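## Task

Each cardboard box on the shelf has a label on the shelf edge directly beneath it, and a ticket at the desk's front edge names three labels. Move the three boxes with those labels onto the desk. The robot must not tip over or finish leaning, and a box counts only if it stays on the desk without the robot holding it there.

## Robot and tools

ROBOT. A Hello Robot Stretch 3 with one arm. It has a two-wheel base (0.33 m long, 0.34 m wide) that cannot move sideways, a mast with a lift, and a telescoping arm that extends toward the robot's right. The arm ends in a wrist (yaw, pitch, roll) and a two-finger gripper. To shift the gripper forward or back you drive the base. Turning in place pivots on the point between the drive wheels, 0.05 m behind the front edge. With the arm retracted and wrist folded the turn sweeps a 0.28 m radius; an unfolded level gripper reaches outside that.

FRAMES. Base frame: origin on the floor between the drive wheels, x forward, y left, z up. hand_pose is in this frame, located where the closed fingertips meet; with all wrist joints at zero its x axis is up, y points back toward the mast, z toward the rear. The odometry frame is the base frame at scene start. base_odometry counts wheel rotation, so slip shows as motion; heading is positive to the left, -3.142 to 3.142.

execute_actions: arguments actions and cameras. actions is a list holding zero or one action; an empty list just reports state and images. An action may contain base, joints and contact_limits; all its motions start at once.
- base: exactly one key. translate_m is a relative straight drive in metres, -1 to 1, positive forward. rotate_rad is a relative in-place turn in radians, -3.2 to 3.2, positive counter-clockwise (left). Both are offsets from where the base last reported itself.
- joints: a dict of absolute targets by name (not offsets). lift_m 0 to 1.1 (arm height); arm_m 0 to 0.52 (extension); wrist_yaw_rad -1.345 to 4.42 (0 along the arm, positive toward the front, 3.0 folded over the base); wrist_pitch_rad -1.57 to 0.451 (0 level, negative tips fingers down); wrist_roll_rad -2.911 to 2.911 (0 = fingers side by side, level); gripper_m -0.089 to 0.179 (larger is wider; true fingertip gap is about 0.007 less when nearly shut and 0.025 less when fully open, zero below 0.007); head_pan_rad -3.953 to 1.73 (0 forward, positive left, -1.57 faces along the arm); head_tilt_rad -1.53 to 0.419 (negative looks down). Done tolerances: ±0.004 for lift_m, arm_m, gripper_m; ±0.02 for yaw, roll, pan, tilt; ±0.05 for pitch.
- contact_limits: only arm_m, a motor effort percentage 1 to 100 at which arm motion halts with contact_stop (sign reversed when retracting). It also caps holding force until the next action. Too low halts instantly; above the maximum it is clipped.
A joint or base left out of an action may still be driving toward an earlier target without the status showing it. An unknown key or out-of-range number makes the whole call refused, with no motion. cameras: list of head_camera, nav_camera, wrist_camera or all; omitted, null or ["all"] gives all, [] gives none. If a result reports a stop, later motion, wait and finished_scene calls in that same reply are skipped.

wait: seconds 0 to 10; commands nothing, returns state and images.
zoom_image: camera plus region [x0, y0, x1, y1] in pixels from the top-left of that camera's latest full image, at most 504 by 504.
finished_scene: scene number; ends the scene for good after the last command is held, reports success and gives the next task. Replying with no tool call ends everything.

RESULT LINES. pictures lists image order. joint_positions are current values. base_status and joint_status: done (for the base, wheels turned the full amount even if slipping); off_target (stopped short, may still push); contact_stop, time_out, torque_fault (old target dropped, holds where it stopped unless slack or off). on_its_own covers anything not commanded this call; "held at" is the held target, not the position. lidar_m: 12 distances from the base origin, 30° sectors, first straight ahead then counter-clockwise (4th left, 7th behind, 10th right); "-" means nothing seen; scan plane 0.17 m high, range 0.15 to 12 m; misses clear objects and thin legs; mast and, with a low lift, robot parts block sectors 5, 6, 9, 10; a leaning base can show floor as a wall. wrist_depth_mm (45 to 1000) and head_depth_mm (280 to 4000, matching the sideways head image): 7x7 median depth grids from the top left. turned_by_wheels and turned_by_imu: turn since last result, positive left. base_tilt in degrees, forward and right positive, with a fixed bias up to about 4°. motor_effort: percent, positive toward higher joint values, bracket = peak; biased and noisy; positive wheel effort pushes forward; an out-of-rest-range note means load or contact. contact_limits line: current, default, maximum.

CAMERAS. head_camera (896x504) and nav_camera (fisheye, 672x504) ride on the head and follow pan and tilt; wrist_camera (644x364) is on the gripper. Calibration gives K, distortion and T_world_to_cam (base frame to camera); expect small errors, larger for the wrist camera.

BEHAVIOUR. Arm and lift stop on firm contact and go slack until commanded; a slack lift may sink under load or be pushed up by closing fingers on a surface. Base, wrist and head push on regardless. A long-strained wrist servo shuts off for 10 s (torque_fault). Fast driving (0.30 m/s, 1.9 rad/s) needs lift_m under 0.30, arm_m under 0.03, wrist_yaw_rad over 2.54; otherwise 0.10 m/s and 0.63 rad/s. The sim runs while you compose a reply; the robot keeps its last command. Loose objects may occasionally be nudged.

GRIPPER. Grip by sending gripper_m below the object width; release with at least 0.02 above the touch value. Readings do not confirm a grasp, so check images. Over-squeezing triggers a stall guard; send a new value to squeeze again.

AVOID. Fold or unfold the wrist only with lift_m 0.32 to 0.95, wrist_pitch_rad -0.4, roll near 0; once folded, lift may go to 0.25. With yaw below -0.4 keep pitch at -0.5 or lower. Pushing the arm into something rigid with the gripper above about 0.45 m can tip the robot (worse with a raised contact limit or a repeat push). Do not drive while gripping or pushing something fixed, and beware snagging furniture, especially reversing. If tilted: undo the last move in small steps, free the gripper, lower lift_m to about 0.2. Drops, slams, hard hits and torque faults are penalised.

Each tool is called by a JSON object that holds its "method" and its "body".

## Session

{"method": "execute_actions", "body": {"actions": []}}

Scene clock: 0.00 s.
base_odometry: x=+0.000 y=+0.000 heading=+0.000 (m, m, rad; odometry frame)
turned_by_wheels: +0.000 (rad since the last result)
turned_by_imu: +0.000 (rad since the last result)
base_tilt: forward=-1.5 right=+1.3 (deg)
lidar_m: 2.72 2.35 2.27 2.37 1.38 1.40 1.57 1.52 1.46 1.55 2.13 2.49
head_depth_mm: 1785 2664 2692 2692 2736 2749 2067 / 1779 2776 2862 2861 2878 2827 2071 / 1861 2906 3021 3019 2979 2800 2080 / 1968 3070 3149 3193 3194 2922 2086 / 1948 3050 3428 3389 3344 3086 2095 / 1948 3042 3430 3454 3428 3056 2086 / 1946 2807 2969 2985 2972 2915 2098
base_status: not commanded
joint_positions: lift_m=+0.355 arm_m=+0.001 wrist_yaw_rad=+3.102 wrist_pitch_rad=-0.462 wrist_roll_rad=+0.002 gripper_m=+0.037 head_pan_rad=-0.011 head_tilt_rad=+0.003
joint_status: not commanded
motor_effort: left_wheel=-1 right_wheel=-1 lift_m=+22 arm_m=+1 wrist_yaw_rad=+0 wrist_pitch_rad=+5 wrist_roll_rad=+0 gripper_m=+0 head_pan_rad=+0 head_tilt_rad=+1 (%)
hand_pose: x=-0.0125 y=+0.0730 z=+0.3580 quat_wxyz=(+0.176, +0.692, +0.148, +0.685) (m; base frame)
wrist_depth_mm: - - - - - - - / - - - - - - - / 954 962 - 962 957 969 993 / 779 767 - 762 774 783 792 / 639 652 651 646 660 651 659 / 560 555 - 573 543 559 565 / 485 - - - 490 492 488
pictures: head_camera (sideways: a quarter turn clockwise sets it upright), nav_camera (sideways: a quarter turn counterclockwise sets it upright), wrist_camera
camera_calibration (this result's frames):
head_camera: T_world_to_cam=[[-0.0115442, 0.0246548, -0.999629, 1.32559], [0.0461403, 0.998644, 0.0240977, -0.0297766], [0.998868, -0.0458451, -0.0126661, -0.026825], [0, 0, 0, 1]] pos_world=[0.0434714, -0.00417579, 1.32548]
nav_camera: T_world_to_cam=[[-0.0486421, 0.0572937, 0.997172, -1.25964], [0.0243809, -0.997988, 0.0585299, -0.0233683], [0.998519, 0.0271589, 0.0471473, -0.106635], [0, 0, 0, 1]] pos_world=[0.0457756, 0.0517444, 1.26247]
wrist_camera: T_world_to_cam=[[0.997796, -0.0641331, 0.0170338, 0.00693034], [-0.0274819, -0.633045, -0.773627, 0.344138], [0.0603983, 0.771454, -0.633412, 0.337115], [0, 0, 0, 1]] pos_world=[-0.0178187, -0.0417697, 0.479649]
Images, in order (width x height): head_camera 896x504, nav_camera 672x504, wrist_camera 644x364.

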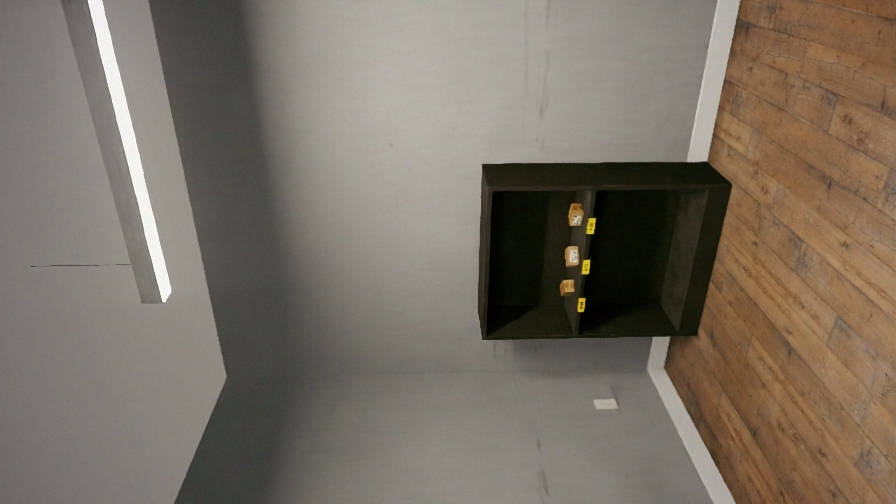

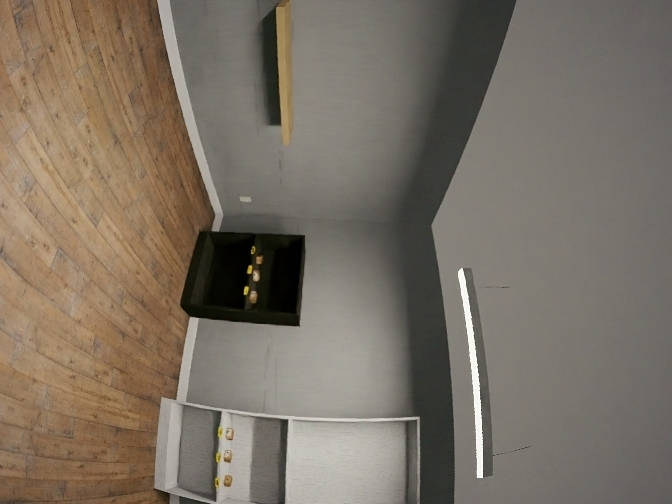

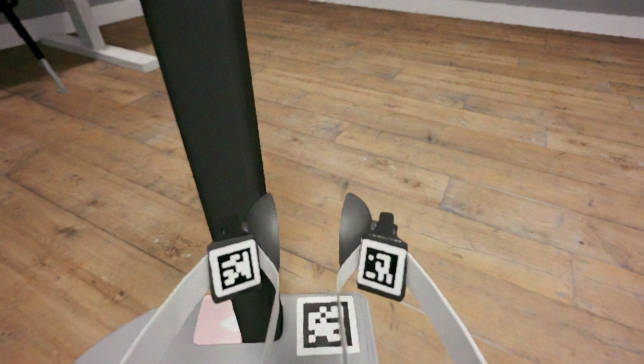

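{"method": "zoom_image", "body": {"camera": "head_camera", "region": [545, 195, 615, 320]}}

{"method": "execute_actions", "body": {"actions": [{"base": {"rotate_rad": 2.7}, "joints": {"lift_m": 0.29, "wrist_yaw_rad": 2.8, "wrist_pitch_rad": -0.4, "head_tilt_rad": -0.35}}], "cameras": ["head_camera","nav_camera"]}}

Region (545, 195, 615, 320) of head_camera's 896x504 image, scaled by 4.032, with more detail than that image has; it fills the left 282 columns of this view, and the rest is white.

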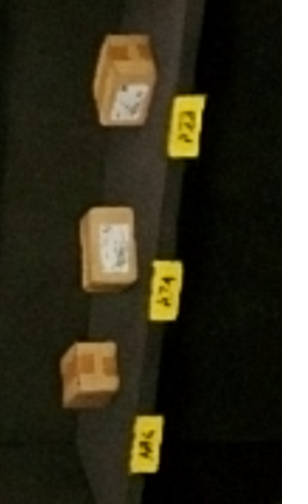

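Scene clock: 3.47 s.
base_odometry: x=+0.000 y=+0.000 heading=+2.700 (m, m, rad; odometry frame)
turned_by_wheels: +2.700 (rad since the last result)
turned_by_imu: +2.721 (rad since the last result)
base_tilt: forward=-1.5 right=+1.3 (deg)
lidar_m: 1.40 1.94 1.49 1.46 1.59 2.18 2.50 2.73 2.31 2.28 2.42 1.68
head_depth_mm: 1648 1775 1845 2050 1619 1703 1399 / 1645 1758 1859 2058 1894 1774 1404 / 1643 1771 1873 2082 2222 1724 1404 / 1656 1770 1883 2091 2225 1759 1403 / 1675 1807 1868 2098 2244 1773 1398 / 1692 1821 1897 1663 2156 1707 1396 / 1708 1824 1922 2124 2261 1752 1401
base_status: done
joint_positions: lift_m=+0.290 arm_m=+0.001 wrist_yaw_rad=+2.801 wrist_pitch_rad=-0.421 wrist_roll_rad=+0.002 gripper_m=+0.037 head_pan_rad=-0.011 head_tilt_rad=-0.346
joint_status: all done
motor_effort: left_wheel=-5(12) right_wheel=+2(13) lift_m=+19(21) arm_m=+0(0) wrist_yaw_rad=-1(2) wrist_pitch_rad=+8(9) wrist_roll_rad=+0(0) gripper_m=-1(1) head_pan_rad=-1(0) head_tilt_rad=-2(22) (%)
hand_pose: x=+0.0535 y=+0.0656 z=+0.3022 quat_wxyz=(+0.263, +0.707, +0.029, +0.656) (m; base frame)
wrist_depth_mm: - - - - - - - / - - - - - - - / - 910 904 910 905 895 919 / - 708 712 712 709 717 715 / - 587 604 585 590 588 593 / 490 - - 499 490 505 508 / 450 - - 434 433 436 440
pictures: head_camera (sideways: a quarter turn clockwise sets it upright), nav_camera (sideways: a quarter turn counterclockwise sets it upright)
camera_calibration (this result's frames):
head_camera: T_world_to_cam=[[-0.352634, 0.028513, -0.935327, 1.24351], [0.0522745, 0.998575, 0.0107328, -0.0124064], [0.9343, -0.045109, -0.353622, 0.417371], [0, 0, 0, 1]] pos_world=[0.0492029, -0.00424041, 1.31082]
nav_camera: T_world_to_cam=[[0.29529, 0.053403, 0.953914, -1.20498], [0.0422493, -0.99819, 0.0428032, -0.00297962], [0.954473, 0.0276628, -0.297012, 0.341633], [0, 0, 0, 1]] pos_world=[0.0298638, 0.0519246, 1.25104]
Images, in order (width x height): head_camera 896x504, nav_camera 672x504.

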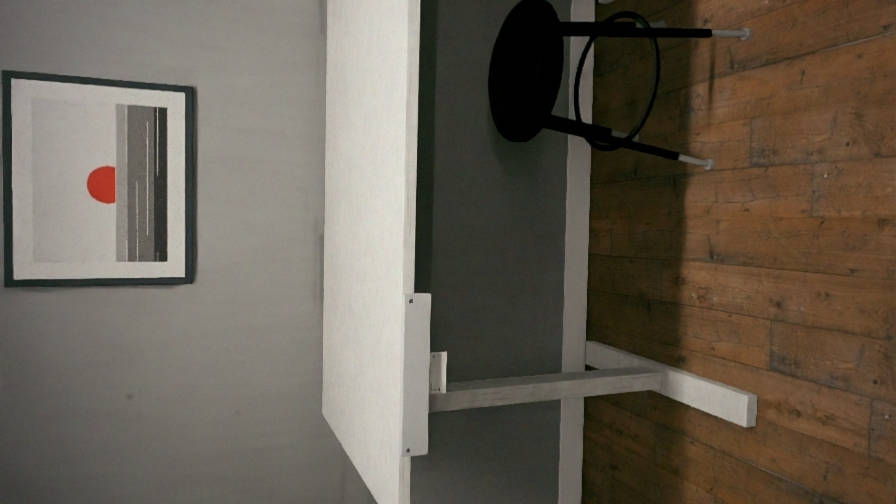

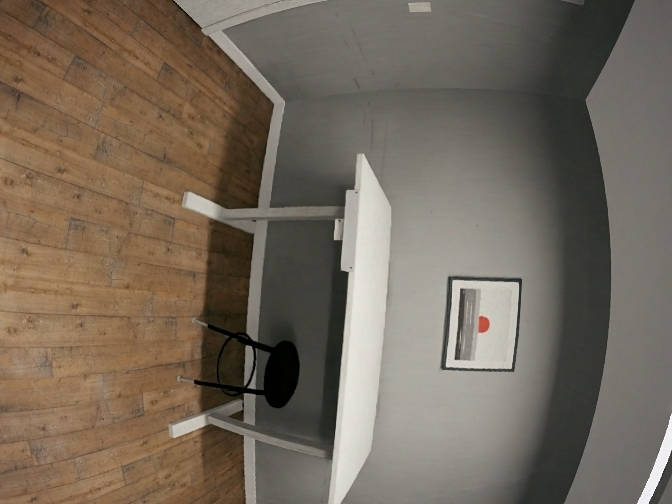

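{"method": "execute_actions", "body": {"actions": [{"base": {"translate_m": 0.55}}], "cameras": []}}

{"method": "execute_actions", "body": {"actions": [{"base": {"rotate_rad": 1.88}, "joints": {"lift_m": 0.70, "wrist_yaw_rad": 0.0, "head_pan_rad": -1.57, "head_tilt_rad": -0.6}}], "cameras": []}}

{"method": "execute_actions", "body": {"actions": [{"joints": {"wrist_pitch_rad": 0.03, "gripper_m": 0.17, "arm_m": 0.14}}], "cameras": ["head_camera","wrist_camera"]}}

Scene clock: 7.13 s.
base_odometry: x=-0.497 y=+0.235 heading=+2.700 (m, m, rad; odometry frame)
turned_by_wheels: +0.000 (rad since the last result)
turned_by_imu: +0.000 (rad since the last result)
base_tilt: forward=-1.4 right=+1.2 (deg)
lidar_m: 1.09 1.03 1.44 1.42 1.53 2.26 3.05 3.05 2.36 2.32 1.25 0.87
head_depth_mm: 1157 1261 1349 964 745 1080 1400 / 1163 1260 1358 960 746 1693 1359 / 1168 1268 1347 962 747 1699 1402 / 1174 1277 1361 960 746 1720 1406 / 1197 1285 1363 964 705 1726 1401 / 1204 1290 1376 961 694 1653 1330 / 1211 1291 1383 960 691 1703 1390
base_status: done
joint_positions: lift_m=+0.290 arm_m=+0.001 wrist_yaw_rad=+2.801 wrist_pitch_rad=-0.421 wrist_roll_rad=+0.002 gripper_m=+0.037 head_pan_rad=-0.011 head_tilt_rad=-0.347
joint_status: not commanded
motor_effort: left_wheel=-4(12) right_wheel=+3(12) lift_m=+19(19) arm_m=+1(1) wrist_yaw_rad=-1(1) wrist_pitch_rad=+8(8) wrist_roll_rad=+0(0) gripper_m=+0(0) head_pan_rad=+0(1) head_tilt_rad=-2(1) (%)
hand_pose: x=+0.0536 y=+0.0656 z=+0.3023 quat_wxyz=(+0.263, +0.707, +0.028, +0.656) (m; base frame)
wrist_depth_mm: - - - - - - - / - - - - - - - / - 909 902 893 911 921 917 / - 708 715 718 713 716 706 / - 590 604 593 595 592 594 / 494 - - 498 490 502 506 / 452 - - 437 439 436 437
pictures: none
No camera images: the call's "cameras" was empty. Leave "cameras" out to get every camera's image.

Scene clock: 11.70 s.
base_odometry: x=-0.497 y=+0.235 heading=-1.704 (m, m, rad; odometry frame)
turned_by_wheels: +1.880 (rad since the last result)
turned_by_imu: +1.899 (rad since the last result)
base_tilt: forward=-1.5 right=+1.3 (deg)
lidar_m: 1.44 1.83 2.65 3.23 2.51 2.32 2.32 0.91 0.87 1.04 1.55 1.42
head_depth_mm: 1143 1221 828 1583 1707 1432 1209 / 1185 1251 825 1643 1754 1432 1205 / 1231 1303 823 1757 1745 1428 1203 / 1275 1346 816 1264 1609 1463 1265 / 1331 1465 816 1964 1731 1386 1209 / 1392 1566 864 2061 1736 1420 1203 / 1448 1656 1875 2151 1739 1421 1200
base_status: done
joint_positions: lift_m=+0.700 arm_m=+0.001 wrist_yaw_rad=+0.001 wrist_pitch_rad=-0.421 wrist_roll_rad=+0.002 gripper_m=+0.037 head_pan_rad=-1.563 head_tilt_rad=-0.593
joint_status: all done
motor_effort: left_wheel=-4(14) right_wheel=+3(10) lift_m=+25(27) arm_m=+0(1) wrist_yaw_rad=+0(1) wrist_pitch_rad=+8(8) wrist_roll_rad=+0(0) gripper_m=+0(0) head_pan_rad=-4(53) head_tilt_rad=-4(20) (%)
hand_pose: x=-0.0213 y=-0.3696 z=+0.7119 quat_wxyz=(+0.691, +0.148, -0.692, -0.148) (m; base frame)
wrist_depth_mm: - - - - - 974 888 / - - - - - - 970 / - - - - - - - / - - - - - - - / - - - - - - - / 976 986 928 952 968 - 968 / 859 850 861 862 863 877 876
pictures: none
No camera images: the call's "cameras" was empty. Leave "cameras" out to get every camera's image.

Scene clock: 13.97 s.
base_odometry: x=-0.497 y=+0.235 heading=-1.704 (m, m, rad; odometry frame)
turned_by_wheels: +0.000 (rad since the last result)
turned_by_imu: +0.000 (rad since the last result)
base_tilt: forward=-1.5 right=+1.3 (deg)
lidar_m: 1.44 1.83 2.65 3.25 2.51 2.32 2.31 0.91 0.87 1.03 1.56 1.42
head_depth_mm: 1144 1220 826 1579 1708 1425 1231 / 1183 1251 825 1663 1757 1549 - / 1232 1300 821 1753 1750 - 1161 / 1280 1353 821 1265 1686 - 1181 / 1334 1469 819 1957 1745 1389 1206 / 1392 1566 864 2039 1746 1420 1206 / 1446 1647 1881 2141 1740 1424 1196
base_status: not commanded
joint_positions: lift_m=+0.700 arm_m=+0.140 wrist_yaw_rad=+0.001 wrist_pitch_rad=+0.006 wrist_roll_rad=+0.002 gripper_m=+0.170 head_pan_rad=-1.563 head_tilt_rad=-0.593
joint_status: all done
motor_effort: left_wheel=-4(4) right_wheel=+3(3) lift_m=+25(25) arm_m=+6(6) wrist_yaw_rad=+0(0) wrist_pitch_rad=+9(9) wrist_roll_rad=+0(0) gripper_m=+0(83) head_pan_rad=-5(5) head_tilt_rad=-3(4) (%)
hand_pose: x=-0.0213 y=-0.5410 z=+0.8159 quat_wxyz=(+0.707, -0.002, -0.707, +0.002) (m; base frame)
wrist_depth_mm: - - 282 241 216 197 199 / - - 293 254 239 474 434 / - - - 649 - 929 840 / - - - - - 955 879 / - - - - - - 907 / - - - - - - 918 / - - - - - - 980
pictures: head_camera (sideways: a quarter turn clockwise sets it upright), wrist_camera
camera_calibration (this result's frames):
head_camera: T_world_to_cam=[[0.020081, 0.570885, -0.820784, 1.09183], [0.999402, -0.0345812, 0.000398496, -0.00472799], [-0.0281562, -0.820301, -0.571238, 0.706406], [0, 0, 0, 1]] pos_world=[0.00268976, -0.04401, 1.29969]
wrist_camera: T_world_to_cam=[[-0.999582, 0.0286007, 0.00427782, -0.0134907], [0.00202606, 0.216822, -0.976209, 0.935157], [-0.0288478, -0.975792, -0.21679, -0.185692], [0, 0, 0, 1]] pos_world=[-0.0207365, -0.383574, 0.87271]
Images, in order (width x height): head_camera 896x504, wrist_camera 644x364.

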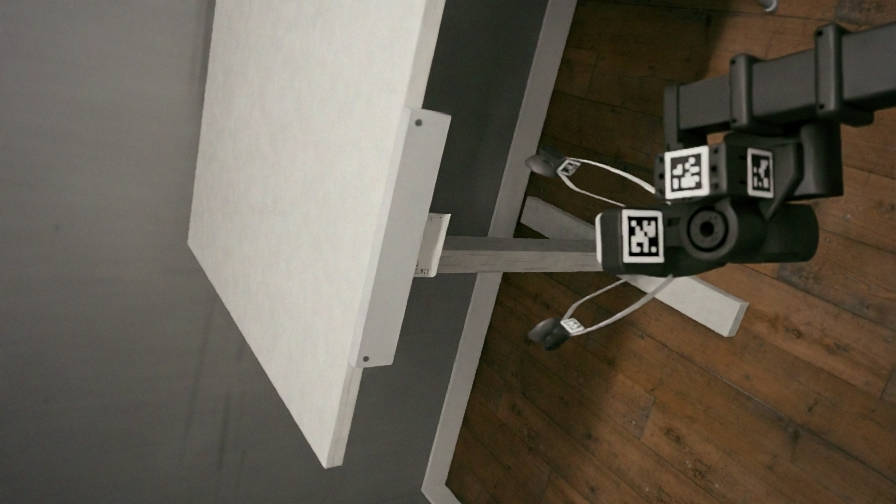

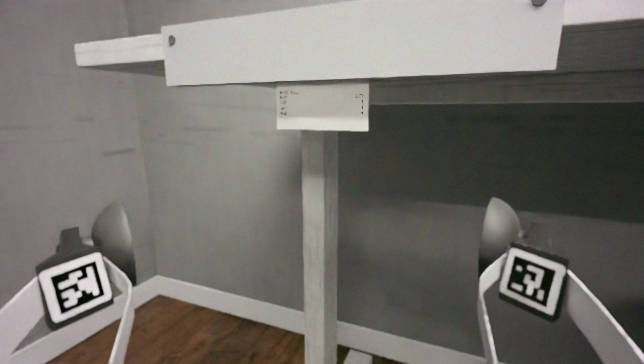

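{"method": "execute_actions", "body": {"actions": [{"joints": {"arm_m": 0.32, "head_pan_rad": 1.1, "head_tilt_rad": -0.25}, "contact_limits": {"arm_m": 20}}], "cameras": ["head_camera","wrist_camera"]}}

{"method": "zoom_image", "body": {"camera": "wrist_camera", "region": [170, 30, 370, 170]}}

Scene clock: 16.63 s.
base_odometry: x=-0.497 y=+0.235 heading=-1.704 (m, m, rad; odometry frame)
turned_by_wheels: +0.000 (rad since the last result)
turned_by_imu: +0.000 (rad since the last result)
base_tilt: forward=-1.5 right=+1.2 (deg)
lidar_m: 1.43 1.83 2.65 3.24 2.52 2.32 2.31 0.91 0.87 1.04 1.55 1.42
head_depth_mm: 3029 3178 3191 2952 2746 1936 1512 / 3074 3239 3410 3609 2749 1948 1510 / 3016 3188 3437 3581 2762 1949 1500 / 2956 3104 3307 3477 2732 1957 1507 / 2936 3074 3236 3409 2759 1958 1511 / 2897 3043 3264 3489 2748 1963 1518 / 2900 3066 3226 3408 2770 1966 1506
base_status: not commanded
joint_positions: lift_m=+0.700 arm_m=+0.320 wrist_yaw_rad=+0.000 wrist_pitch_rad=+0.006 wrist_roll_rad=+0.002 gripper_m=+0.170 head_pan_rad=+1.093 head_tilt_rad=-0.260
joint_status: all done
motor_effort: left_wheel=-4(4) right_wheel=+3(3) lift_m=+25(25) arm_m=+6(6) wrist_yaw_rad=+0(2) wrist_pitch_rad=+9(9) wrist_roll_rad=+0(0) gripper_m=+0(1) head_pan_rad=+4(54) head_tilt_rad=+5(24) (%)
contact_limits: arm_m 20 (drawing in: default 29, maximum 48; extending or still: default 42, maximum 68)
hand_pose: x=-0.0214 y=-0.7210 z=+0.8161 quat_wxyz=(+0.707, -0.002, -0.707, +0.002) (m; base frame)
wrist_depth_mm: 106 99 90 82 74 160 201 / - - 97 86 77 334 318 / - - 100 88 79 774 725 / - - - 519 863 798 741 / - - - 987 907 846 753 / - - - - 948 883 774 / - - - - 978 885 823
pictures: head_camera (sideways: a quarter turn clockwise sets it upright), wrist_camera
camera_calibration (this result's frames):
head_camera: T_world_to_cam=[[-0.146666, -0.229803, -0.962123, 1.27725], [-0.868773, 0.495006, 0.0142036, -0.0113079], [0.472993, 0.83795, -0.272247, 0.314279], [0, 0, 0, 1]] pos_world=[0.0288526, 0.0357621, 1.31459]
wrist_camera: T_world_to_cam=[[-0.999576, 0.0287919, 0.00425882, -0.00823769], [0.00206708, 0.216182, -0.976351, 0.974007], [-0.0290317, -0.975928, -0.21615, -0.361936], [0, 0, 0, 1]] pos_world=[-0.0207552, -0.56355, 0.872775]
Images, in order (width x height): head_camera 896x504, wrist_camera 644x364.

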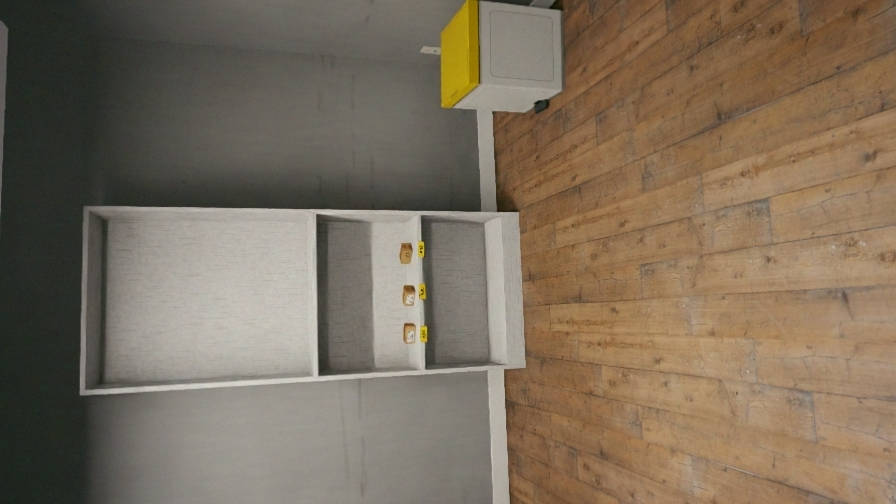

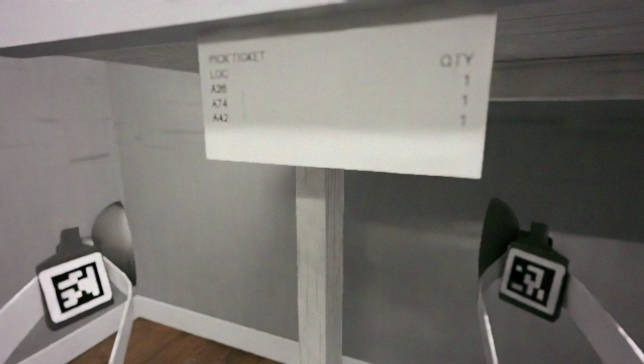

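Region (170, 30, 370, 170) of wrist_camera's 644x364 image, scaled by 2.520; it fills the top 353 rows of this view, and the rest is white.

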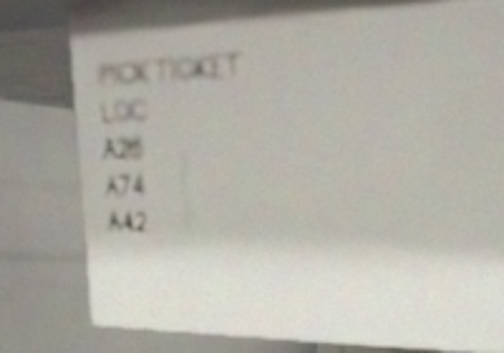

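{"method": "zoom_image", "body": {"camera": "head_camera", "region": [385, 235, 445, 350]}}

{"method": "zoom_image", "body": {"camera": "wrist_camera", "region": [200, 75, 250, 130]}}

Region (385, 235, 445, 350) of head_camera's 896x504 image, scaled by 4.383, with more detail than that image has; it fills the left 263 columns of this view, and the rest is white.

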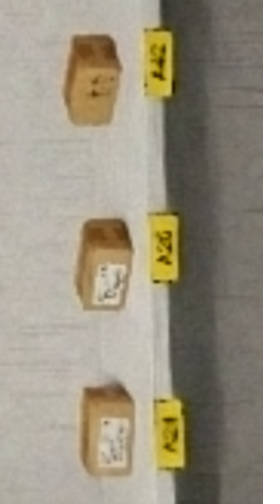

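Region (200, 75, 250, 130) of wrist_camera's 644x364 image, scaled by 9.164; it fills the left 458 columns of this view, and the rest is white.

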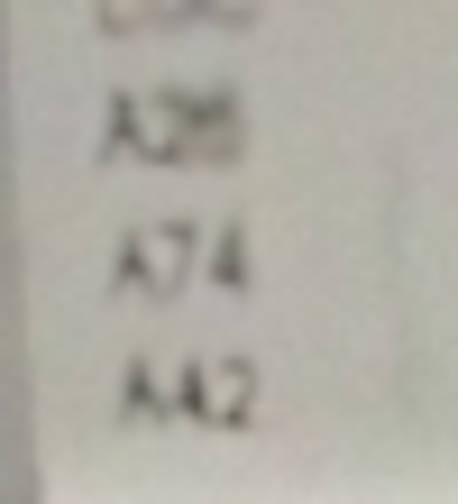

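{"method": "execute_actions", "body": {"actions": [{"joints": {"arm_m": 0.345}, "contact_limits": {"arm_m": 15}}], "cameras": ["wrist_camera"]}}

{"method": "zoom_image", "body": {"camera": "wrist_camera", "region": [150, 30, 290, 150]}}

Scene clock: 17.93 s.
base_odometry: x=-0.497 y=+0.235 heading=-1.704 (m, m, rad; odometry frame)
turned_by_wheels: +0.000 (rad since the last result)
turned_by_imu: +0.000 (rad since the last result)
base_tilt: forward=-1.5 right=+1.2 (deg)
lidar_m: 1.43 1.84 2.65 3.25 2.51 2.32 2.31 0.91 0.87 1.03 1.55 1.42
head_depth_mm: 3036 3222 3258 2992 2750 1960 1507 / 3077 3249 3460 3595 2743 1952 1500 / 3013 3181 3438 3591 2748 1947 1506 / 2965 3118 3321 3501 2760 1946 1507 / 2970 3096 3269 3386 2760 1959 1514 / 2911 3028 3262 3463 2745 1963 1507 / 2896 3077 3222 3459 2739 1950 1507
base_status: not commanded
joint_positions: lift_m=+0.700 arm_m=+0.345 wrist_yaw_rad=+0.000 wrist_pitch_rad=+0.006 wrist_roll_rad=+0.002 gripper_m=+0.170 head_pan_rad=+1.093 head_tilt_rad=-0.260
joint_status: all done
motor_effort: left_wheel=-4(4) right_wheel=+3(3) lift_m=+25(25) arm_m=+7(7) wrist_yaw_rad=+1(0) wrist_pitch_rad=+9(9) wrist_roll_rad=+0(0) gripper_m=+0(0) head_pan_rad=+4(3) head_tilt_rad=+4(4) (%)
contact_limits: arm_m 15 (drawing in: default 29, maximum 48; extending or still: default 42, maximum 68)
hand_pose: x=-0.0214 y=-0.7460 z=+0.8161 quat_wxyz=(+0.707, -0.002, -0.707, +0.002) (m; base frame)
wrist_depth_mm: 227 82 67 60 54 49 179 / - - 70 62 55 50 291 / - - 72 64 57 51 678 / - - - 68 59 53 709 / - - - 516 883 823 731 / - - - 990 933 867 737 / - - - - 971 859 807
pictures: wrist_camera
camera_calibration (this result's frames):
wrist_camera: T_world_to_cam=[[-0.999576, 0.028792, 0.00425878, -0.00751788], [0.00206713, 0.216182, -0.976351, 0.979411], [-0.0290318, -0.975928, -0.21615, -0.386333], [0, 0, 0, 1]] pos_world=[-0.0207552, -0.588548, 0.872775]
Images, in order (width x height): wrist_camera 644x364.

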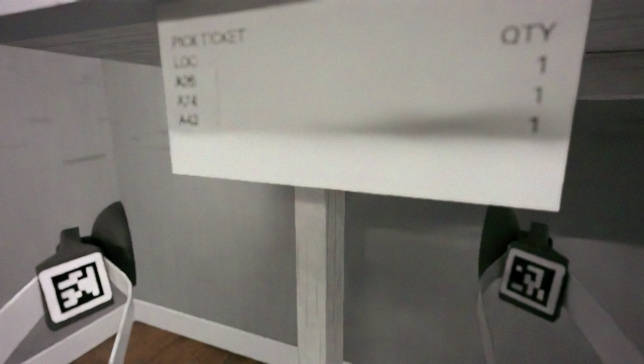

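Region (150, 30, 290, 150) of wrist_camera's 644x364 image, scaled by 3.600; it fills the top 432 rows of this view, and the rest is white.

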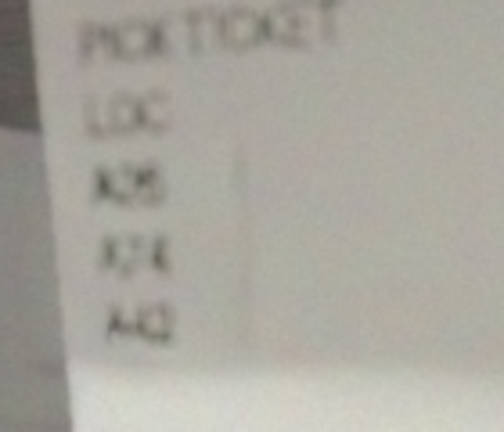

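{"method": "execute_actions", "body": {"actions": [{"base": {"rotate_rad": 1.10}, "joints": {"arm_m": 0.0, "wrist_yaw_rad": 2.62, "wrist_pitch_rad": -0.4, "gripper_m": 0.08, "lift_m": 0.36, "head_pan_rad": 0.0, "head_tilt_rad": -0.45}}], "cameras": []}}

{"method": "execute_actions", "body": {"actions": [{"base": {"translate_m": 1.0}, "joints": {"lift_m": 0.29}}], "cameras": ["head_camera"]}}

{"method": "execute_actions", "body": {"actions": [{"base": {"translate_m": 0.7}}], "cameras": ["head_camera"]}}

Scene clock: 22.07 s.
base_odometry: x=-0.497 y=+0.235 heading=-0.604 (m, m, rad; odometry frame)
turned_by_wheels: +1.100 (rad since the last result)
turned_by_imu: +1.112 (rad since the last result)
base_tilt: forward=-1.5 right=+1.2 (deg)
lidar_m: 3.05 3.25 2.46 2.32 2.15 0.91 0.87 1.04 1.51 1.42 1.45 1.91
head_depth_mm: 2982 3194 3053 2743 2063 1610 1310 / 2961 3207 3487 2848 2049 1596 1305 / 2892 3189 3480 2875 2061 1600 1304 / 2846 3149 3408 2904 2065 1607 1308 / 2845 3073 3414 2879 2058 1613 1309 / 2827 3031 3404 2879 2047 1598 1301 / 2811 3081 3390 2920 2057 1597 1303
base_status: done
joint_positions: lift_m=+0.360 arm_m=+0.001 wrist_yaw_rad=+2.619 wrist_pitch_rad=-0.413 wrist_roll_rad=+0.002 gripper_m=+0.080 head_pan_rad=+0.007 head_tilt_rad=-0.444
joint_status: all done
motor_effort: left_wheel=-4(13) right_wheel=+3(11) lift_m=+18(25) arm_m=-4(6) wrist_yaw_rad=+1(2) wrist_pitch_rad=+5(9) wrist_roll_rad=+0(0) gripper_m=+0(85) head_pan_rad=-5(52) head_tilt_rad=-2(18) (%)
hand_pose: x=+0.0911 y=+0.0491 z=+0.3741 quat_wxyz=(+0.319, +0.706, -0.039, +0.631) (m; base frame)
wrist_depth_mm: - - - - - - - / - - - - - - - / - - - - - - - / 828 847 835 839 835 839 850 / 686 689 697 695 729 702 706 / 603 590 571 591 573 589 594 / - 510 521 515 515 520 515
pictures: none
No camera images: the call's "cameras" was empty. Leave "cameras" out to get every camera's image.

Scene clock: 27.70 s.
base_odometry: x=+0.326 y=-0.333 heading=-0.604 (m, m, rad; odometry frame)
turned_by_wheels: +0.000 (rad since the last result)
turned_by_imu: -0.001 (rad since the last result)
base_tilt: forward=-1.4 right=+1.2 (deg)
lidar_m: 2.06 2.37 2.53 2.39 2.45 1.84 1.84 2.09 1.45 1.37 1.40 1.72
head_depth_mm: 2074 2267 2496 2622 2008 1596 1300 / 2029 2229 2464 2634 2061 1594 1309 / 1947 2104 2327 2536 2059 1606 1305 / 1959 2104 2290 2504 2042 1601 1305 / 1954 2085 2265 2495 2048 1600 1311 / 1925 2059 2274 2489 2059 1591 1307 / 1921 2124 2333 2550 2052 1594 1297
base_status: done
joint_positions: lift_m=+0.290 arm_m=+0.001 wrist_yaw_rad=+2.619 wrist_pitch_rad=-0.413 wrist_roll_rad=+0.002 gripper_m=+0.080 head_pan_rad=+0.007 head_tilt_rad=-0.445
joint_status: all done
motor_effort: left_wheel=-4(11) right_wheel=+2(11) lift_m=+19(17) arm_m=-4(4) wrist_yaw_rad=+0(1) wrist_pitch_rad=+5(5) wrist_roll_rad=+0(0) gripper_m=+0(0) head_pan_rad=-3(5) head_tilt_rad=-2(2) (%)
hand_pose: x=+0.0910 y=+0.0491 z=+0.3039 quat_wxyz=(+0.319, +0.706, -0.039, +0.631) (m; base frame)
wrist_depth_mm: - - - - - - - / - - - - - - - / 906 911 917 930 932 928 942 / 710 713 714 720 728 719 735 / 592 595 599 594 619 594 600 / 514 520 502 508 488 506 505 / - - 438 441 439 439 442
pictures: head_camera (sideways: a quarter turn clockwise sets it upright)
camera_calibration (this result's frames):
head_camera: T_world_to_cam=[[-0.443989, 0.0214195, -0.895776, 1.19246], [0.0348528, 0.999371, 0.00662195, -0.00694715], [0.895354, -0.0282802, -0.444456, 0.535813], [0, 0, 0, 1]] pos_world=[0.0499388, -0.00344625, 1.30637]
Images, in order (width x height): head_camera 896x504.

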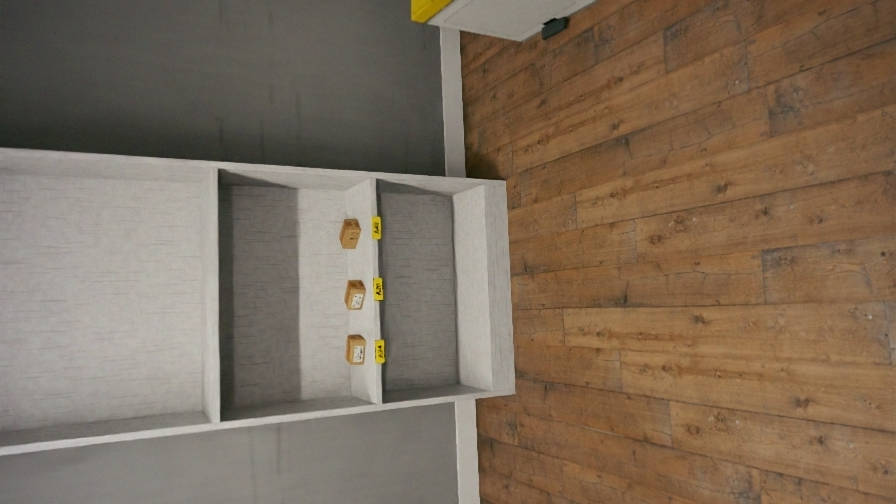

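Scene clock: 31.80 s.
base_odometry: x=+0.902 y=-0.730 heading=-0.604 (m, m, rad; odometry frame)
turned_by_wheels: +0.000 (rad since the last result)
turned_by_imu: -0.001 (rad since the last result)
base_tilt: forward=-1.5 right=+1.3 (deg)
lidar_m: 1.39 1.39 1.82 2.44 2.50 2.80 2.51 2.00 1.40 1.32 1.16 1.16
head_depth_mm: 1434 1564 1724 1912 2048 1601 1310 / 1269 1398 1660 1872 2035 1604 1305 / 1358 1455 1603 1721 1825 1599 1308 / 1349 1445 1603 1697 1897 1598 1307 / 1331 1425 1592 1682 1857 1601 1305 / 1320 1420 1572 1672 1849 1596 1298 / 1304 1389 1475 1598 1883 1595 1303
base_status: done
joint_positions: lift_m=+0.290 arm_m=+0.001 wrist_yaw_rad=+2.619 wrist_pitch_rad=-0.413 wrist_roll_rad=+0.002 gripper_m=+0.080 head_pan_rad=+0.007 head_tilt_rad=-0.445
joint_status: not commanded
motor_effort: left_wheel=-4(10) right_wheel=+3(12) lift_m=+19(19) arm_m=-4(4) wrist_yaw_rad=+2(1) wrist_pitch_rad=+5(5) wrist_roll_rad=+0(0) gripper_m=-1(0) head_pan_rad=-5(5) head_tilt_rad=-2(2) (%)
hand_pose: x=+0.0910 y=+0.0491 z=+0.3039 quat_wxyz=(+0.319, +0.706, -0.039, +0.631) (m; base frame)
wrist_depth_mm: - - - - - - - / - - - - - - - / 912 915 917 937 929 937 934 / 718 721 717 726 732 725 731 / 596 589 593 599 611 601 596 / 517 518 502 508 493 506 510 / - - 439 439 442 445 440
pictures: head_camera (sideways: a quarter turn clockwise sets it upright)
camera_calibration (this result's frames):
head_camera: T_world_to_cam=[[-0.444171, 0.0214285, -0.895686, 1.19234], [0.0348772, 0.99937, 0.00661342, -0.00693619], [0.895263, -0.0283015, -0.444638, 0.536051], [0, 0, 0, 1]] pos_world=[0.0499396, -0.00344725, 1.30636]
Images, in order (width x height): head_camera 896x504.

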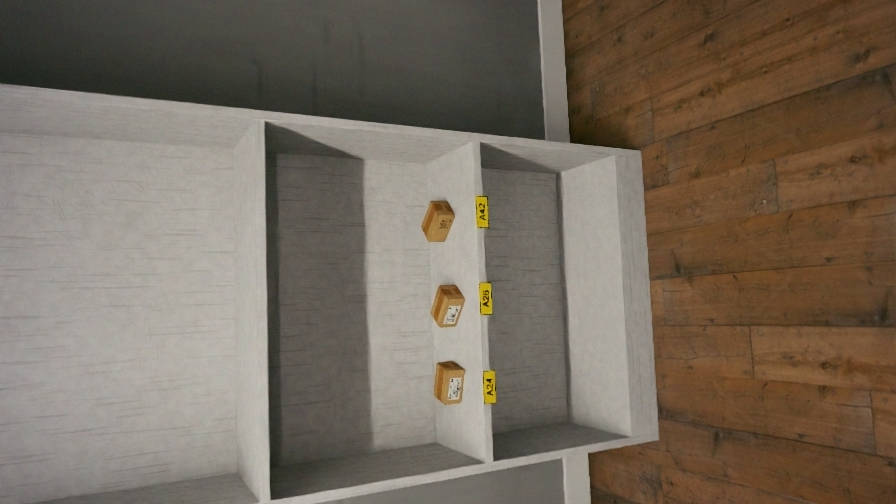

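{"method": "zoom_image", "body": {"camera": "head_camera", "region": [400, 185, 510, 415]}}

Region (400, 185, 510, 415) of head_camera's 896x504 image, scaled by 2.191, with more detail than that image has; it fills the left 241 columns of this view, and the rest is white.

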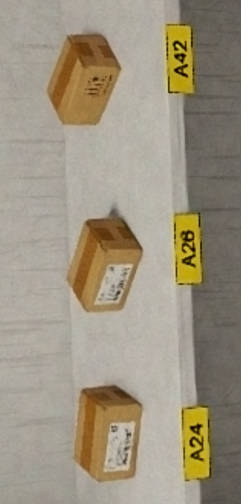

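{"method": "execute_actions", "body": {"actions": [{"base": {"rotate_rad": 0.215}}], "cameras": []}}

{"method": "execute_actions", "body": {"actions": [{"base": {"translate_m": 0.82}}], "cameras": []}}

{"method": "execute_actions", "body": {"actions": [{"base": {"rotate_rad": 0.984}, "joints": {"lift_m": 0.52, "wrist_yaw_rad": 0.0, "head_pan_rad": -1.57, "head_tilt_rad": -0.75}}], "cameras": []}}

{"method": "execute_actions", "body": {"actions": [{"joints": {"wrist_pitch_rad": 0.0, "gripper_m": 0.165, "arm_m": 0.10}}], "cameras": ["head_camera", "wrist_camera"]}}

Scene clock: 33.43 s.
base_odometry: x=+0.902 y=-0.730 heading=-0.389 (m, m, rad; odometry frame)
turned_by_wheels: +0.215 (rad since the last result)
turned_by_imu: +0.216 (rad since the last result)
base_tilt: forward=-1.5 right=+1.3 (deg)
lidar_m: 1.38 1.81 2.41 2.44 2.66 2.56 2.67 1.65 1.33 1.32 1.16 1.39
head_depth_mm: 1299 1393 1532 1594 1812 1604 1301 / 1310 1413 1565 1660 1845 1592 1306 / 1332 1434 1586 1684 1872 1604 1304 / 1348 1458 1606 1708 1888 1606 1310 / 1326 1428 1569 1689 1901 1596 1309 / 1418 1561 1716 1911 2043 1593 1307 / 1449 1579 1756 1930 2048 1592 1305
base_status: done
joint_positions: lift_m=+0.290 arm_m=+0.001 wrist_yaw_rad=+2.619 wrist_pitch_rad=-0.413 wrist_roll_rad=+0.002 gripper_m=+0.080 head_pan_rad=+0.007 head_tilt_rad=-0.445
joint_status: not commanded
motor_effort: left_wheel=-4(13) right_wheel=+3(10) lift_m=+19(19) arm_m=-4(4) wrist_yaw_rad=+2(1) wrist_pitch_rad=+5(5) wrist_roll_rad=+0(0) gripper_m=+0(0) head_pan_rad=-4(5) head_tilt_rad=-1(2) (%)
hand_pose: x=+0.0910 y=+0.0491 z=+0.3039 quat_wxyz=(+0.319, +0.706, -0.039, +0.631) (m; base frame)
wrist_depth_mm: - - - - - - - / - - - - - - - / 902 923 916 944 928 922 929 / 712 726 723 727 733 726 731 / 594 583 592 596 618 597 599 / 520 517 503 503 490 509 506 / - - 437 440 439 443 444
pictures: none
No camera images: the call's "cameras" was empty. Leave "cameras" out to get every camera's image.

Scene clock: 38.00 s.
base_odometry: x=+1.661 y=-1.041 heading=-0.389 (m, m, rad; odometry frame)
turned_by_wheels: +0.000 (rad since the last result)
turned_by_imu: -0.001 (rad since the last result)
base_tilt: forward=-1.4 right=+1.3 (deg)
lidar_m: 0.62 0.58 1.22 2.32 2.54 3.28 3.34 1.80 1.45 0.98 0.74 0.80
head_depth_mm: 616 670 721 592 901 921 817 / 623 677 728 592 914 920 817 / 632 687 733 630 932 921 1117 / 638 695 743 630 948 863 1116 / 648 705 752 630 959 919 1117 / 636 670 683 629 748 792 955 / 494 508 535 602 1057 1228 1306
base_status: done
joint_positions: lift_m=+0.290 arm_m=+0.001 wrist_yaw_rad=+2.619 wrist_pitch_rad=-0.414 wrist_roll_rad=+0.002 gripper_m=+0.080 head_pan_rad=+0.007 head_tilt_rad=-0.446
joint_status: not commanded
motor_effort: left_wheel=-4(10) right_wheel=+2(12) lift_m=+19(19) arm_m=-4(4) wrist_yaw_rad=+2(1) wrist_pitch_rad=+5(5) wrist_roll_rad=+0(0) gripper_m=+0(0) head_pan_rad=-5(5) head_tilt_rad=-2(2) (%)
hand_pose: x=+0.0910 y=+0.0491 z=+0.3039 quat_wxyz=(+0.319, +0.706, -0.038, +0.631) (m; base frame)
wrist_depth_mm: - - - - - 890 446 / - - - - - 919 488 / 894 908 917 917 933 888 560 / 719 716 724 736 727 665 558 / 589 592 593 589 612 571 485 / 517 517 501 507 492 505 481 / - - 439 433 438 439 443
pictures: none
No camera images: the call's "cameras" was empty. Leave "cameras" out to get every camera's image.

Scene clock: 40.93 s.
base_odometry: x=+1.661 y=-1.041 heading=+0.595 (m, m, rad; odometry frame)
turned_by_wheels: +0.984 (rad since the last result)
turned_by_imu: +0.993 (rad since the last result)
base_tilt: forward=-1.5 right=+1.3 (deg)
lidar_m: 1.23 2.32 2.48 3.54 3.32 1.89 1.46 0.98 0.74 0.80 0.72 0.58
head_depth_mm: 612 691 1342 1701 1558 1319 1146 / 700 720 847 991 1474 1317 1170 / 752 661 1004 1049 1323 1295 1190 / 723 620 991 1020 1343 1268 - / 696 585 927 1032 949 1233 1140 / 671 554 871 999 897 1206 1140 / 639 550 824 962 856 1205 1111
base_status: done
joint_positions: lift_m=+0.520 arm_m=+0.001 wrist_yaw_rad=+0.001 wrist_pitch_rad=-0.414 wrist_roll_rad=+0.002 gripper_m=+0.080 head_pan_rad=-1.563 head_tilt_rad=-0.741
joint_status: all done
motor_effort: left_wheel=-4(14) right_wheel=+3(10) lift_m=+26(25) arm_m=-4(4) wrist_yaw_rad=-1(0) wrist_pitch_rad=+6(5) wrist_roll_rad=+0(0) gripper_m=+0(0) head_pan_rad=-6(55) head_tilt_rad=-4(24) (%)
hand_pose: x=-0.0212 y=-0.3707 z=+0.5334 quat_wxyz=(+0.692, +0.146, -0.692, -0.145) (m; base frame)
wrist_depth_mm: 429 332 493 441 486 451 - / 305 308 330 366 500 987 - / 494 543 626 731 617 - - / 536 599 682 808 652 - - / 587 651 750 776 800 912 924 / 614 655 635 656 713 779 790 / 572 573 573 649 680 681 683
pictures: none
No camera images: the call's "cameras" was empty. Leave "cameras" out to get every camera's image.

Scene clock: 42.90 s.
base_odometry: x=+1.661 y=-1.041 heading=+0.595 (m, m, rad; odometry frame)
turned_by_wheels: +0.000 (rad since the last result)
turned_by_imu: +0.000 (rad since the last result)
base_tilt: forward=-1.5 right=+1.2 (deg)
lidar_m: 1.22 2.32 2.48 3.54 3.29 1.89 1.47 0.98 0.74 0.80 0.72 0.58
head_depth_mm: 611 688 1340 1704 1551 1320 1147 / 700 721 846 989 1473 1317 1166 / 754 662 998 1052 1327 1321 1097 / 722 621 991 1019 1347 1255 1121 / 697 586 927 1031 938 1231 1140 / 669 554 872 999 897 1205 1135 / 641 551 821 960 857 1204 1113
base_status: not commanded
joint_positions: lift_m=+0.520 arm_m=+0.100 wrist_yaw_rad=+0.001 wrist_pitch_rad=-0.024 wrist_roll_rad=+0.002 gripper_m=+0.165 head_pan_rad=-1.563 head_tilt_rad=-0.741
joint_status: all done
motor_effort: left_wheel=-3(4) right_wheel=+3(3) lift_m=+25(25) arm_m=+6(7) wrist_yaw_rad=+0(0) wrist_pitch_rad=+9(9) wrist_roll_rad=+0(0) gripper_m=+0(84) head_pan_rad=-3(5) head_tilt_rad=-3(4) (%)
hand_pose: x=-0.0213 y=-0.5002 z=+0.6282 quat_wxyz=(+0.707, +0.009, -0.707, -0.009) (m; base frame)
wrist_depth_mm: 374 404 447 503 488 362 885 / 380 415 464 524 500 370 956 / 391 429 480 544 512 391 989 / 399 435 486 419 497 404 - / 333 295 371 372 370 411 - / - 268 268 292 473 441 - / 208 225 550 637 567 700 991
pictures: head_camera (sideways: a quarter turn clockwise sets it upright), wrist_camera
camera_calibration (this result's frames):
head_camera: T_world_to_cam=[[0.0191411, 0.685763, -0.727573, 0.97034], [0.999401, -0.0341093, -0.00585674, 0.00341512], [-0.0288334, -0.727025, -0.686005, 0.855702], [0, 0, 0, 1]] pos_world=[0.00268627, -0.0431896, 1.29303]
wrist_camera: T_world_to_cam=[[-0.999588, 0.0282476, 0.00515768, -0.0145305], [0.00195374, 0.246108, -0.96924, 0.753337], [-0.0286481, -0.968831, -0.246062, -0.164697], [0, 0, 0, 1]] pos_world=[-0.0207146, -0.344556, 0.689714]
Images, in order (width x height): head_camera 896x504, wrist_camera 644x364.

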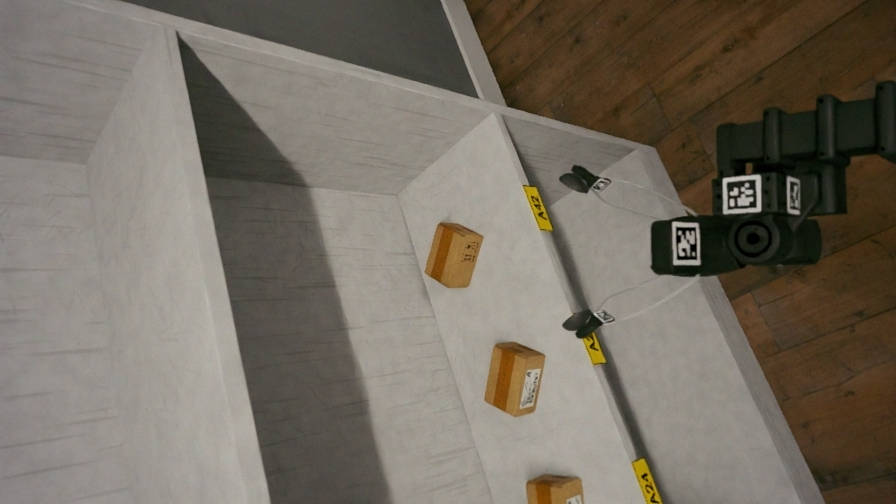

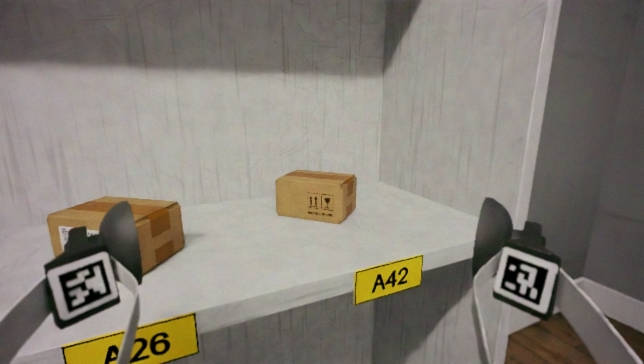

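{"method": "execute_actions", "body": {"actions": [{"base": {"translate_m": 0.083}, "joints": {"wrist_yaw_rad": -0.35, "wrist_pitch_rad": -0.2, "gripper_m": 0.179, "arm_m": 0.29}, "contact_limits": {"arm_m": 20}}], "cameras": ["head_camera", "wrist_camera"]}}

Scene clock: 46.00 s.
base_odometry: x=+1.730 y=-0.995 heading=+0.595 (m, m, rad; odometry frame)
turned_by_wheels: +0.000 (rad since the last result)
turned_by_imu: +0.000 (rad since the last result)
base_tilt: forward=-1.5 right=+1.3 (deg)
lidar_m: 1.14 2.25 2.39 3.48 3.31 2.00 1.54 1.06 0.77 0.77 0.52 0.52
head_depth_mm: 702 673 831 1020 1548 1327 1151 / 755 664 975 1032 1275 1318 1166 / 725 624 1007 1039 - 1267 1140 / 699 587 943 1036 928 1256 1140 / 668 554 883 1000 900 1234 1138 / 637 552 831 977 876 1202 1125 / 610 551 785 915 852 1175 1096
base_status: done
joint_positions: lift_m=+0.520 arm_m=+0.290 wrist_yaw_rad=-0.349 wrist_pitch_rad=-0.213 wrist_roll_rad=+0.002 gripper_m=+0.179 head_pan_rad=-1.563 head_tilt_rad=-0.741
joint_status: all done
motor_effort: left_wheel=-4(5) right_wheel=+3(9) lift_m=+25(26) arm_m=+6(4) wrist_yaw_rad=+1(1) wrist_pitch_rad=+5(9) wrist_roll_rad=+0(0) gripper_m=+0(61) head_pan_rad=-6(5) head_tilt_rad=-4(4) (%)
contact_limits: arm_m 20 (drawing in: default 29, maximum 48; extending or still: default 42, maximum 68)
hand_pose: x=-0.1055 y=-0.6651 z=+0.5807 quat_wxyz=(+0.679, -0.048, -0.706, -0.197) (m; base frame)
wrist_depth_mm: 224 257 309 370 317 265 240 / 232 267 324 392 332 276 889 / 242 279 318 400 352 288 935 / 251 279 219 223 302 283 997 / 234 223 223 225 224 237 - / - 178 178 178 179 187 966 / 146 148 148 149 149 760 779
pictures: head_camera (sideways: a quarter turn clockwise sets it upright), wrist_camera
camera_calibration (this result's frames):
head_camera: T_world_to_cam=[[0.0192191, 0.685761, -0.727573, 0.97034], [0.999397, -0.0342228, -0.00585674, 0.00341514], [-0.0289159, -0.727022, -0.686005, 0.855703], [0, 0, 0, 1]] pos_world=[0.00268136, -0.0431892, 1.29303]
wrist_camera: T_world_to_cam=[[-0.929716, 0.368126, 0.0105358, 0.136498], [0.147195, 0.397667, -0.905646, 0.827194], [-0.337581, -0.840443, -0.423904, -0.182475], [0, 0, 0, 1]] pos_world=[-0.0564548, -0.532556, 0.670355]
Images, in order (width x height): head_camera 896x504, wrist_camera 644x364.

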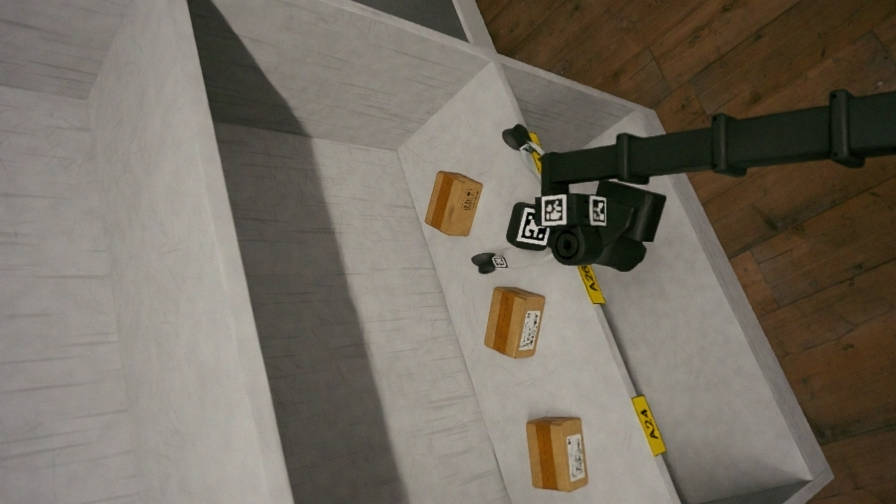

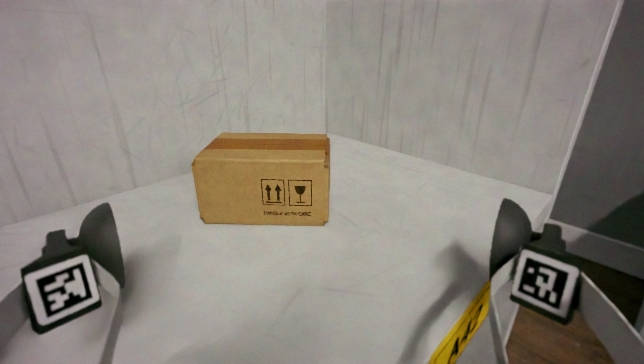

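{"method": "execute_actions", "body": {"actions": [{"joints": {"lift_m": 0.510, "arm_m": 0.39}, "contact_limits": {"arm_m": 20}}], "cameras": ["head_camera", "wrist_camera"]}}

Scene clock: 48.17 s.
base_odometry: x=+1.730 y=-0.995 heading=+0.595 (m, m, rad; odometry frame)
turned_by_wheels: +0.000 (rad since the last result)
turned_by_imu: +0.000 (rad since the last result)
base_tilt: forward=-1.5 right=+1.2 (deg)
lidar_m: 1.14 2.25 2.39 3.49 3.31 1.99 1.54 1.06 0.77 0.77 0.52 0.52
head_depth_mm: 704 673 832 1020 1551 1319 1146 / 758 666 975 1028 1275 1318 1156 / 725 624 1011 1097 1358 1267 1141 / 699 586 942 1050 1319 1257 1146 / 668 555 884 1001 900 1234 1144 / 638 553 832 973 876 1204 1120 / 610 550 785 914 850 1177 1093
base_status: not commanded
joint_positions: lift_m=+0.510 arm_m=+0.390 wrist_yaw_rad=-0.349 wrist_pitch_rad=-0.214 wrist_roll_rad=+0.002 gripper_m=+0.179 head_pan_rad=-1.563 head_tilt_rad=-0.741
joint_status: all done
motor_effort: left_wheel=-5(4) right_wheel=+3(2) lift_m=+19(23) arm_m=+6(5) wrist_yaw_rad=+0(0) wrist_pitch_rad=+5(5) wrist_roll_rad=+0(0) gripper_m=+1(0) head_pan_rad=-5(6) head_tilt_rad=-4(3) (%)
contact_limits: arm_m 20 (drawing in: default 29, maximum 48; extending or still: default 42, maximum 68)
hand_pose: x=-0.1055 y=-0.7651 z=+0.5710 quat_wxyz=(+0.679, -0.048, -0.706, -0.197) (m; base frame)
wrist_depth_mm: 157 179 215 270 275 228 196 / 163 186 226 287 286 238 203 / 170 193 237 307 303 248 211 / 176 203 224 156 259 254 219 / 177 205 127 125 130 217 207 / - 164 136 133 137 162 169 / 134 136 137 137 137 138 135
pictures: head_camera (sideways: a quarter turn clockwise sets it upright), wrist_camera
camera_calibration (this result's frames):
head_camera: T_world_to_cam=[[0.0192191, 0.685761, -0.727573, 0.97034], [0.999397, -0.034223, -0.00585674, 0.00341514], [-0.028916, -0.727022, -0.686005, 0.855703], [0, 0, 0, 1]] pos_world=[0.00268136, -0.0431892, 1.29303]
wrist_camera: T_world_to_cam=[[-0.929698, 0.368172, 0.0105415, 0.173433], [0.147281, 0.397839, -0.905556, 0.858335], [-0.337594, -0.840341, -0.424095, -0.270396], [0, 0, 0, 1]] pos_world=[-0.0564607, -0.632557, 0.660769]
Images, in order (width x height): head_camera 896x504, wrist_camera 644x364.

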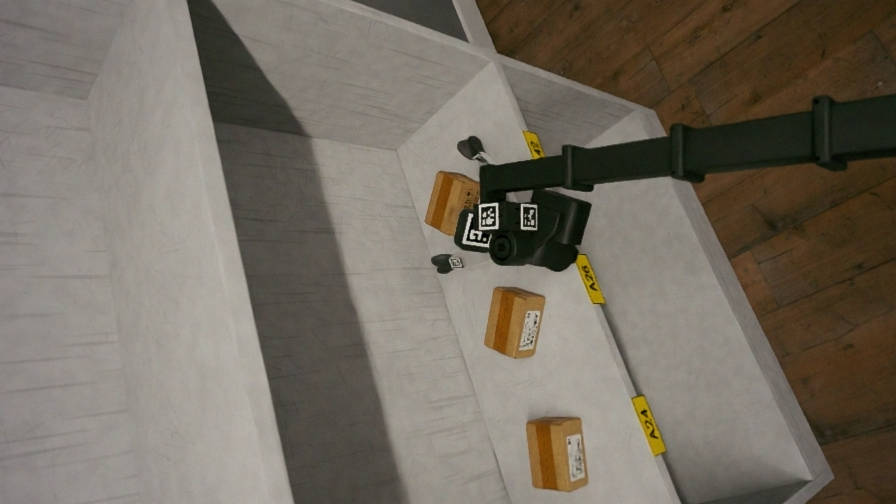

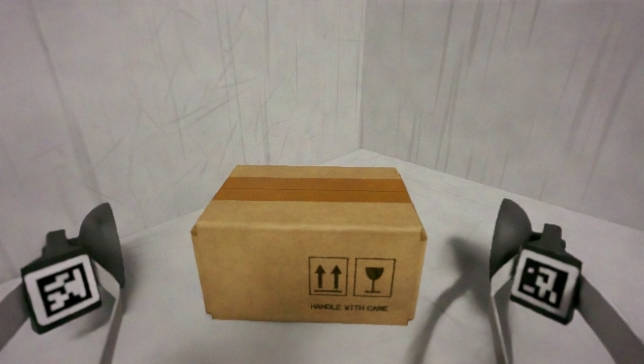

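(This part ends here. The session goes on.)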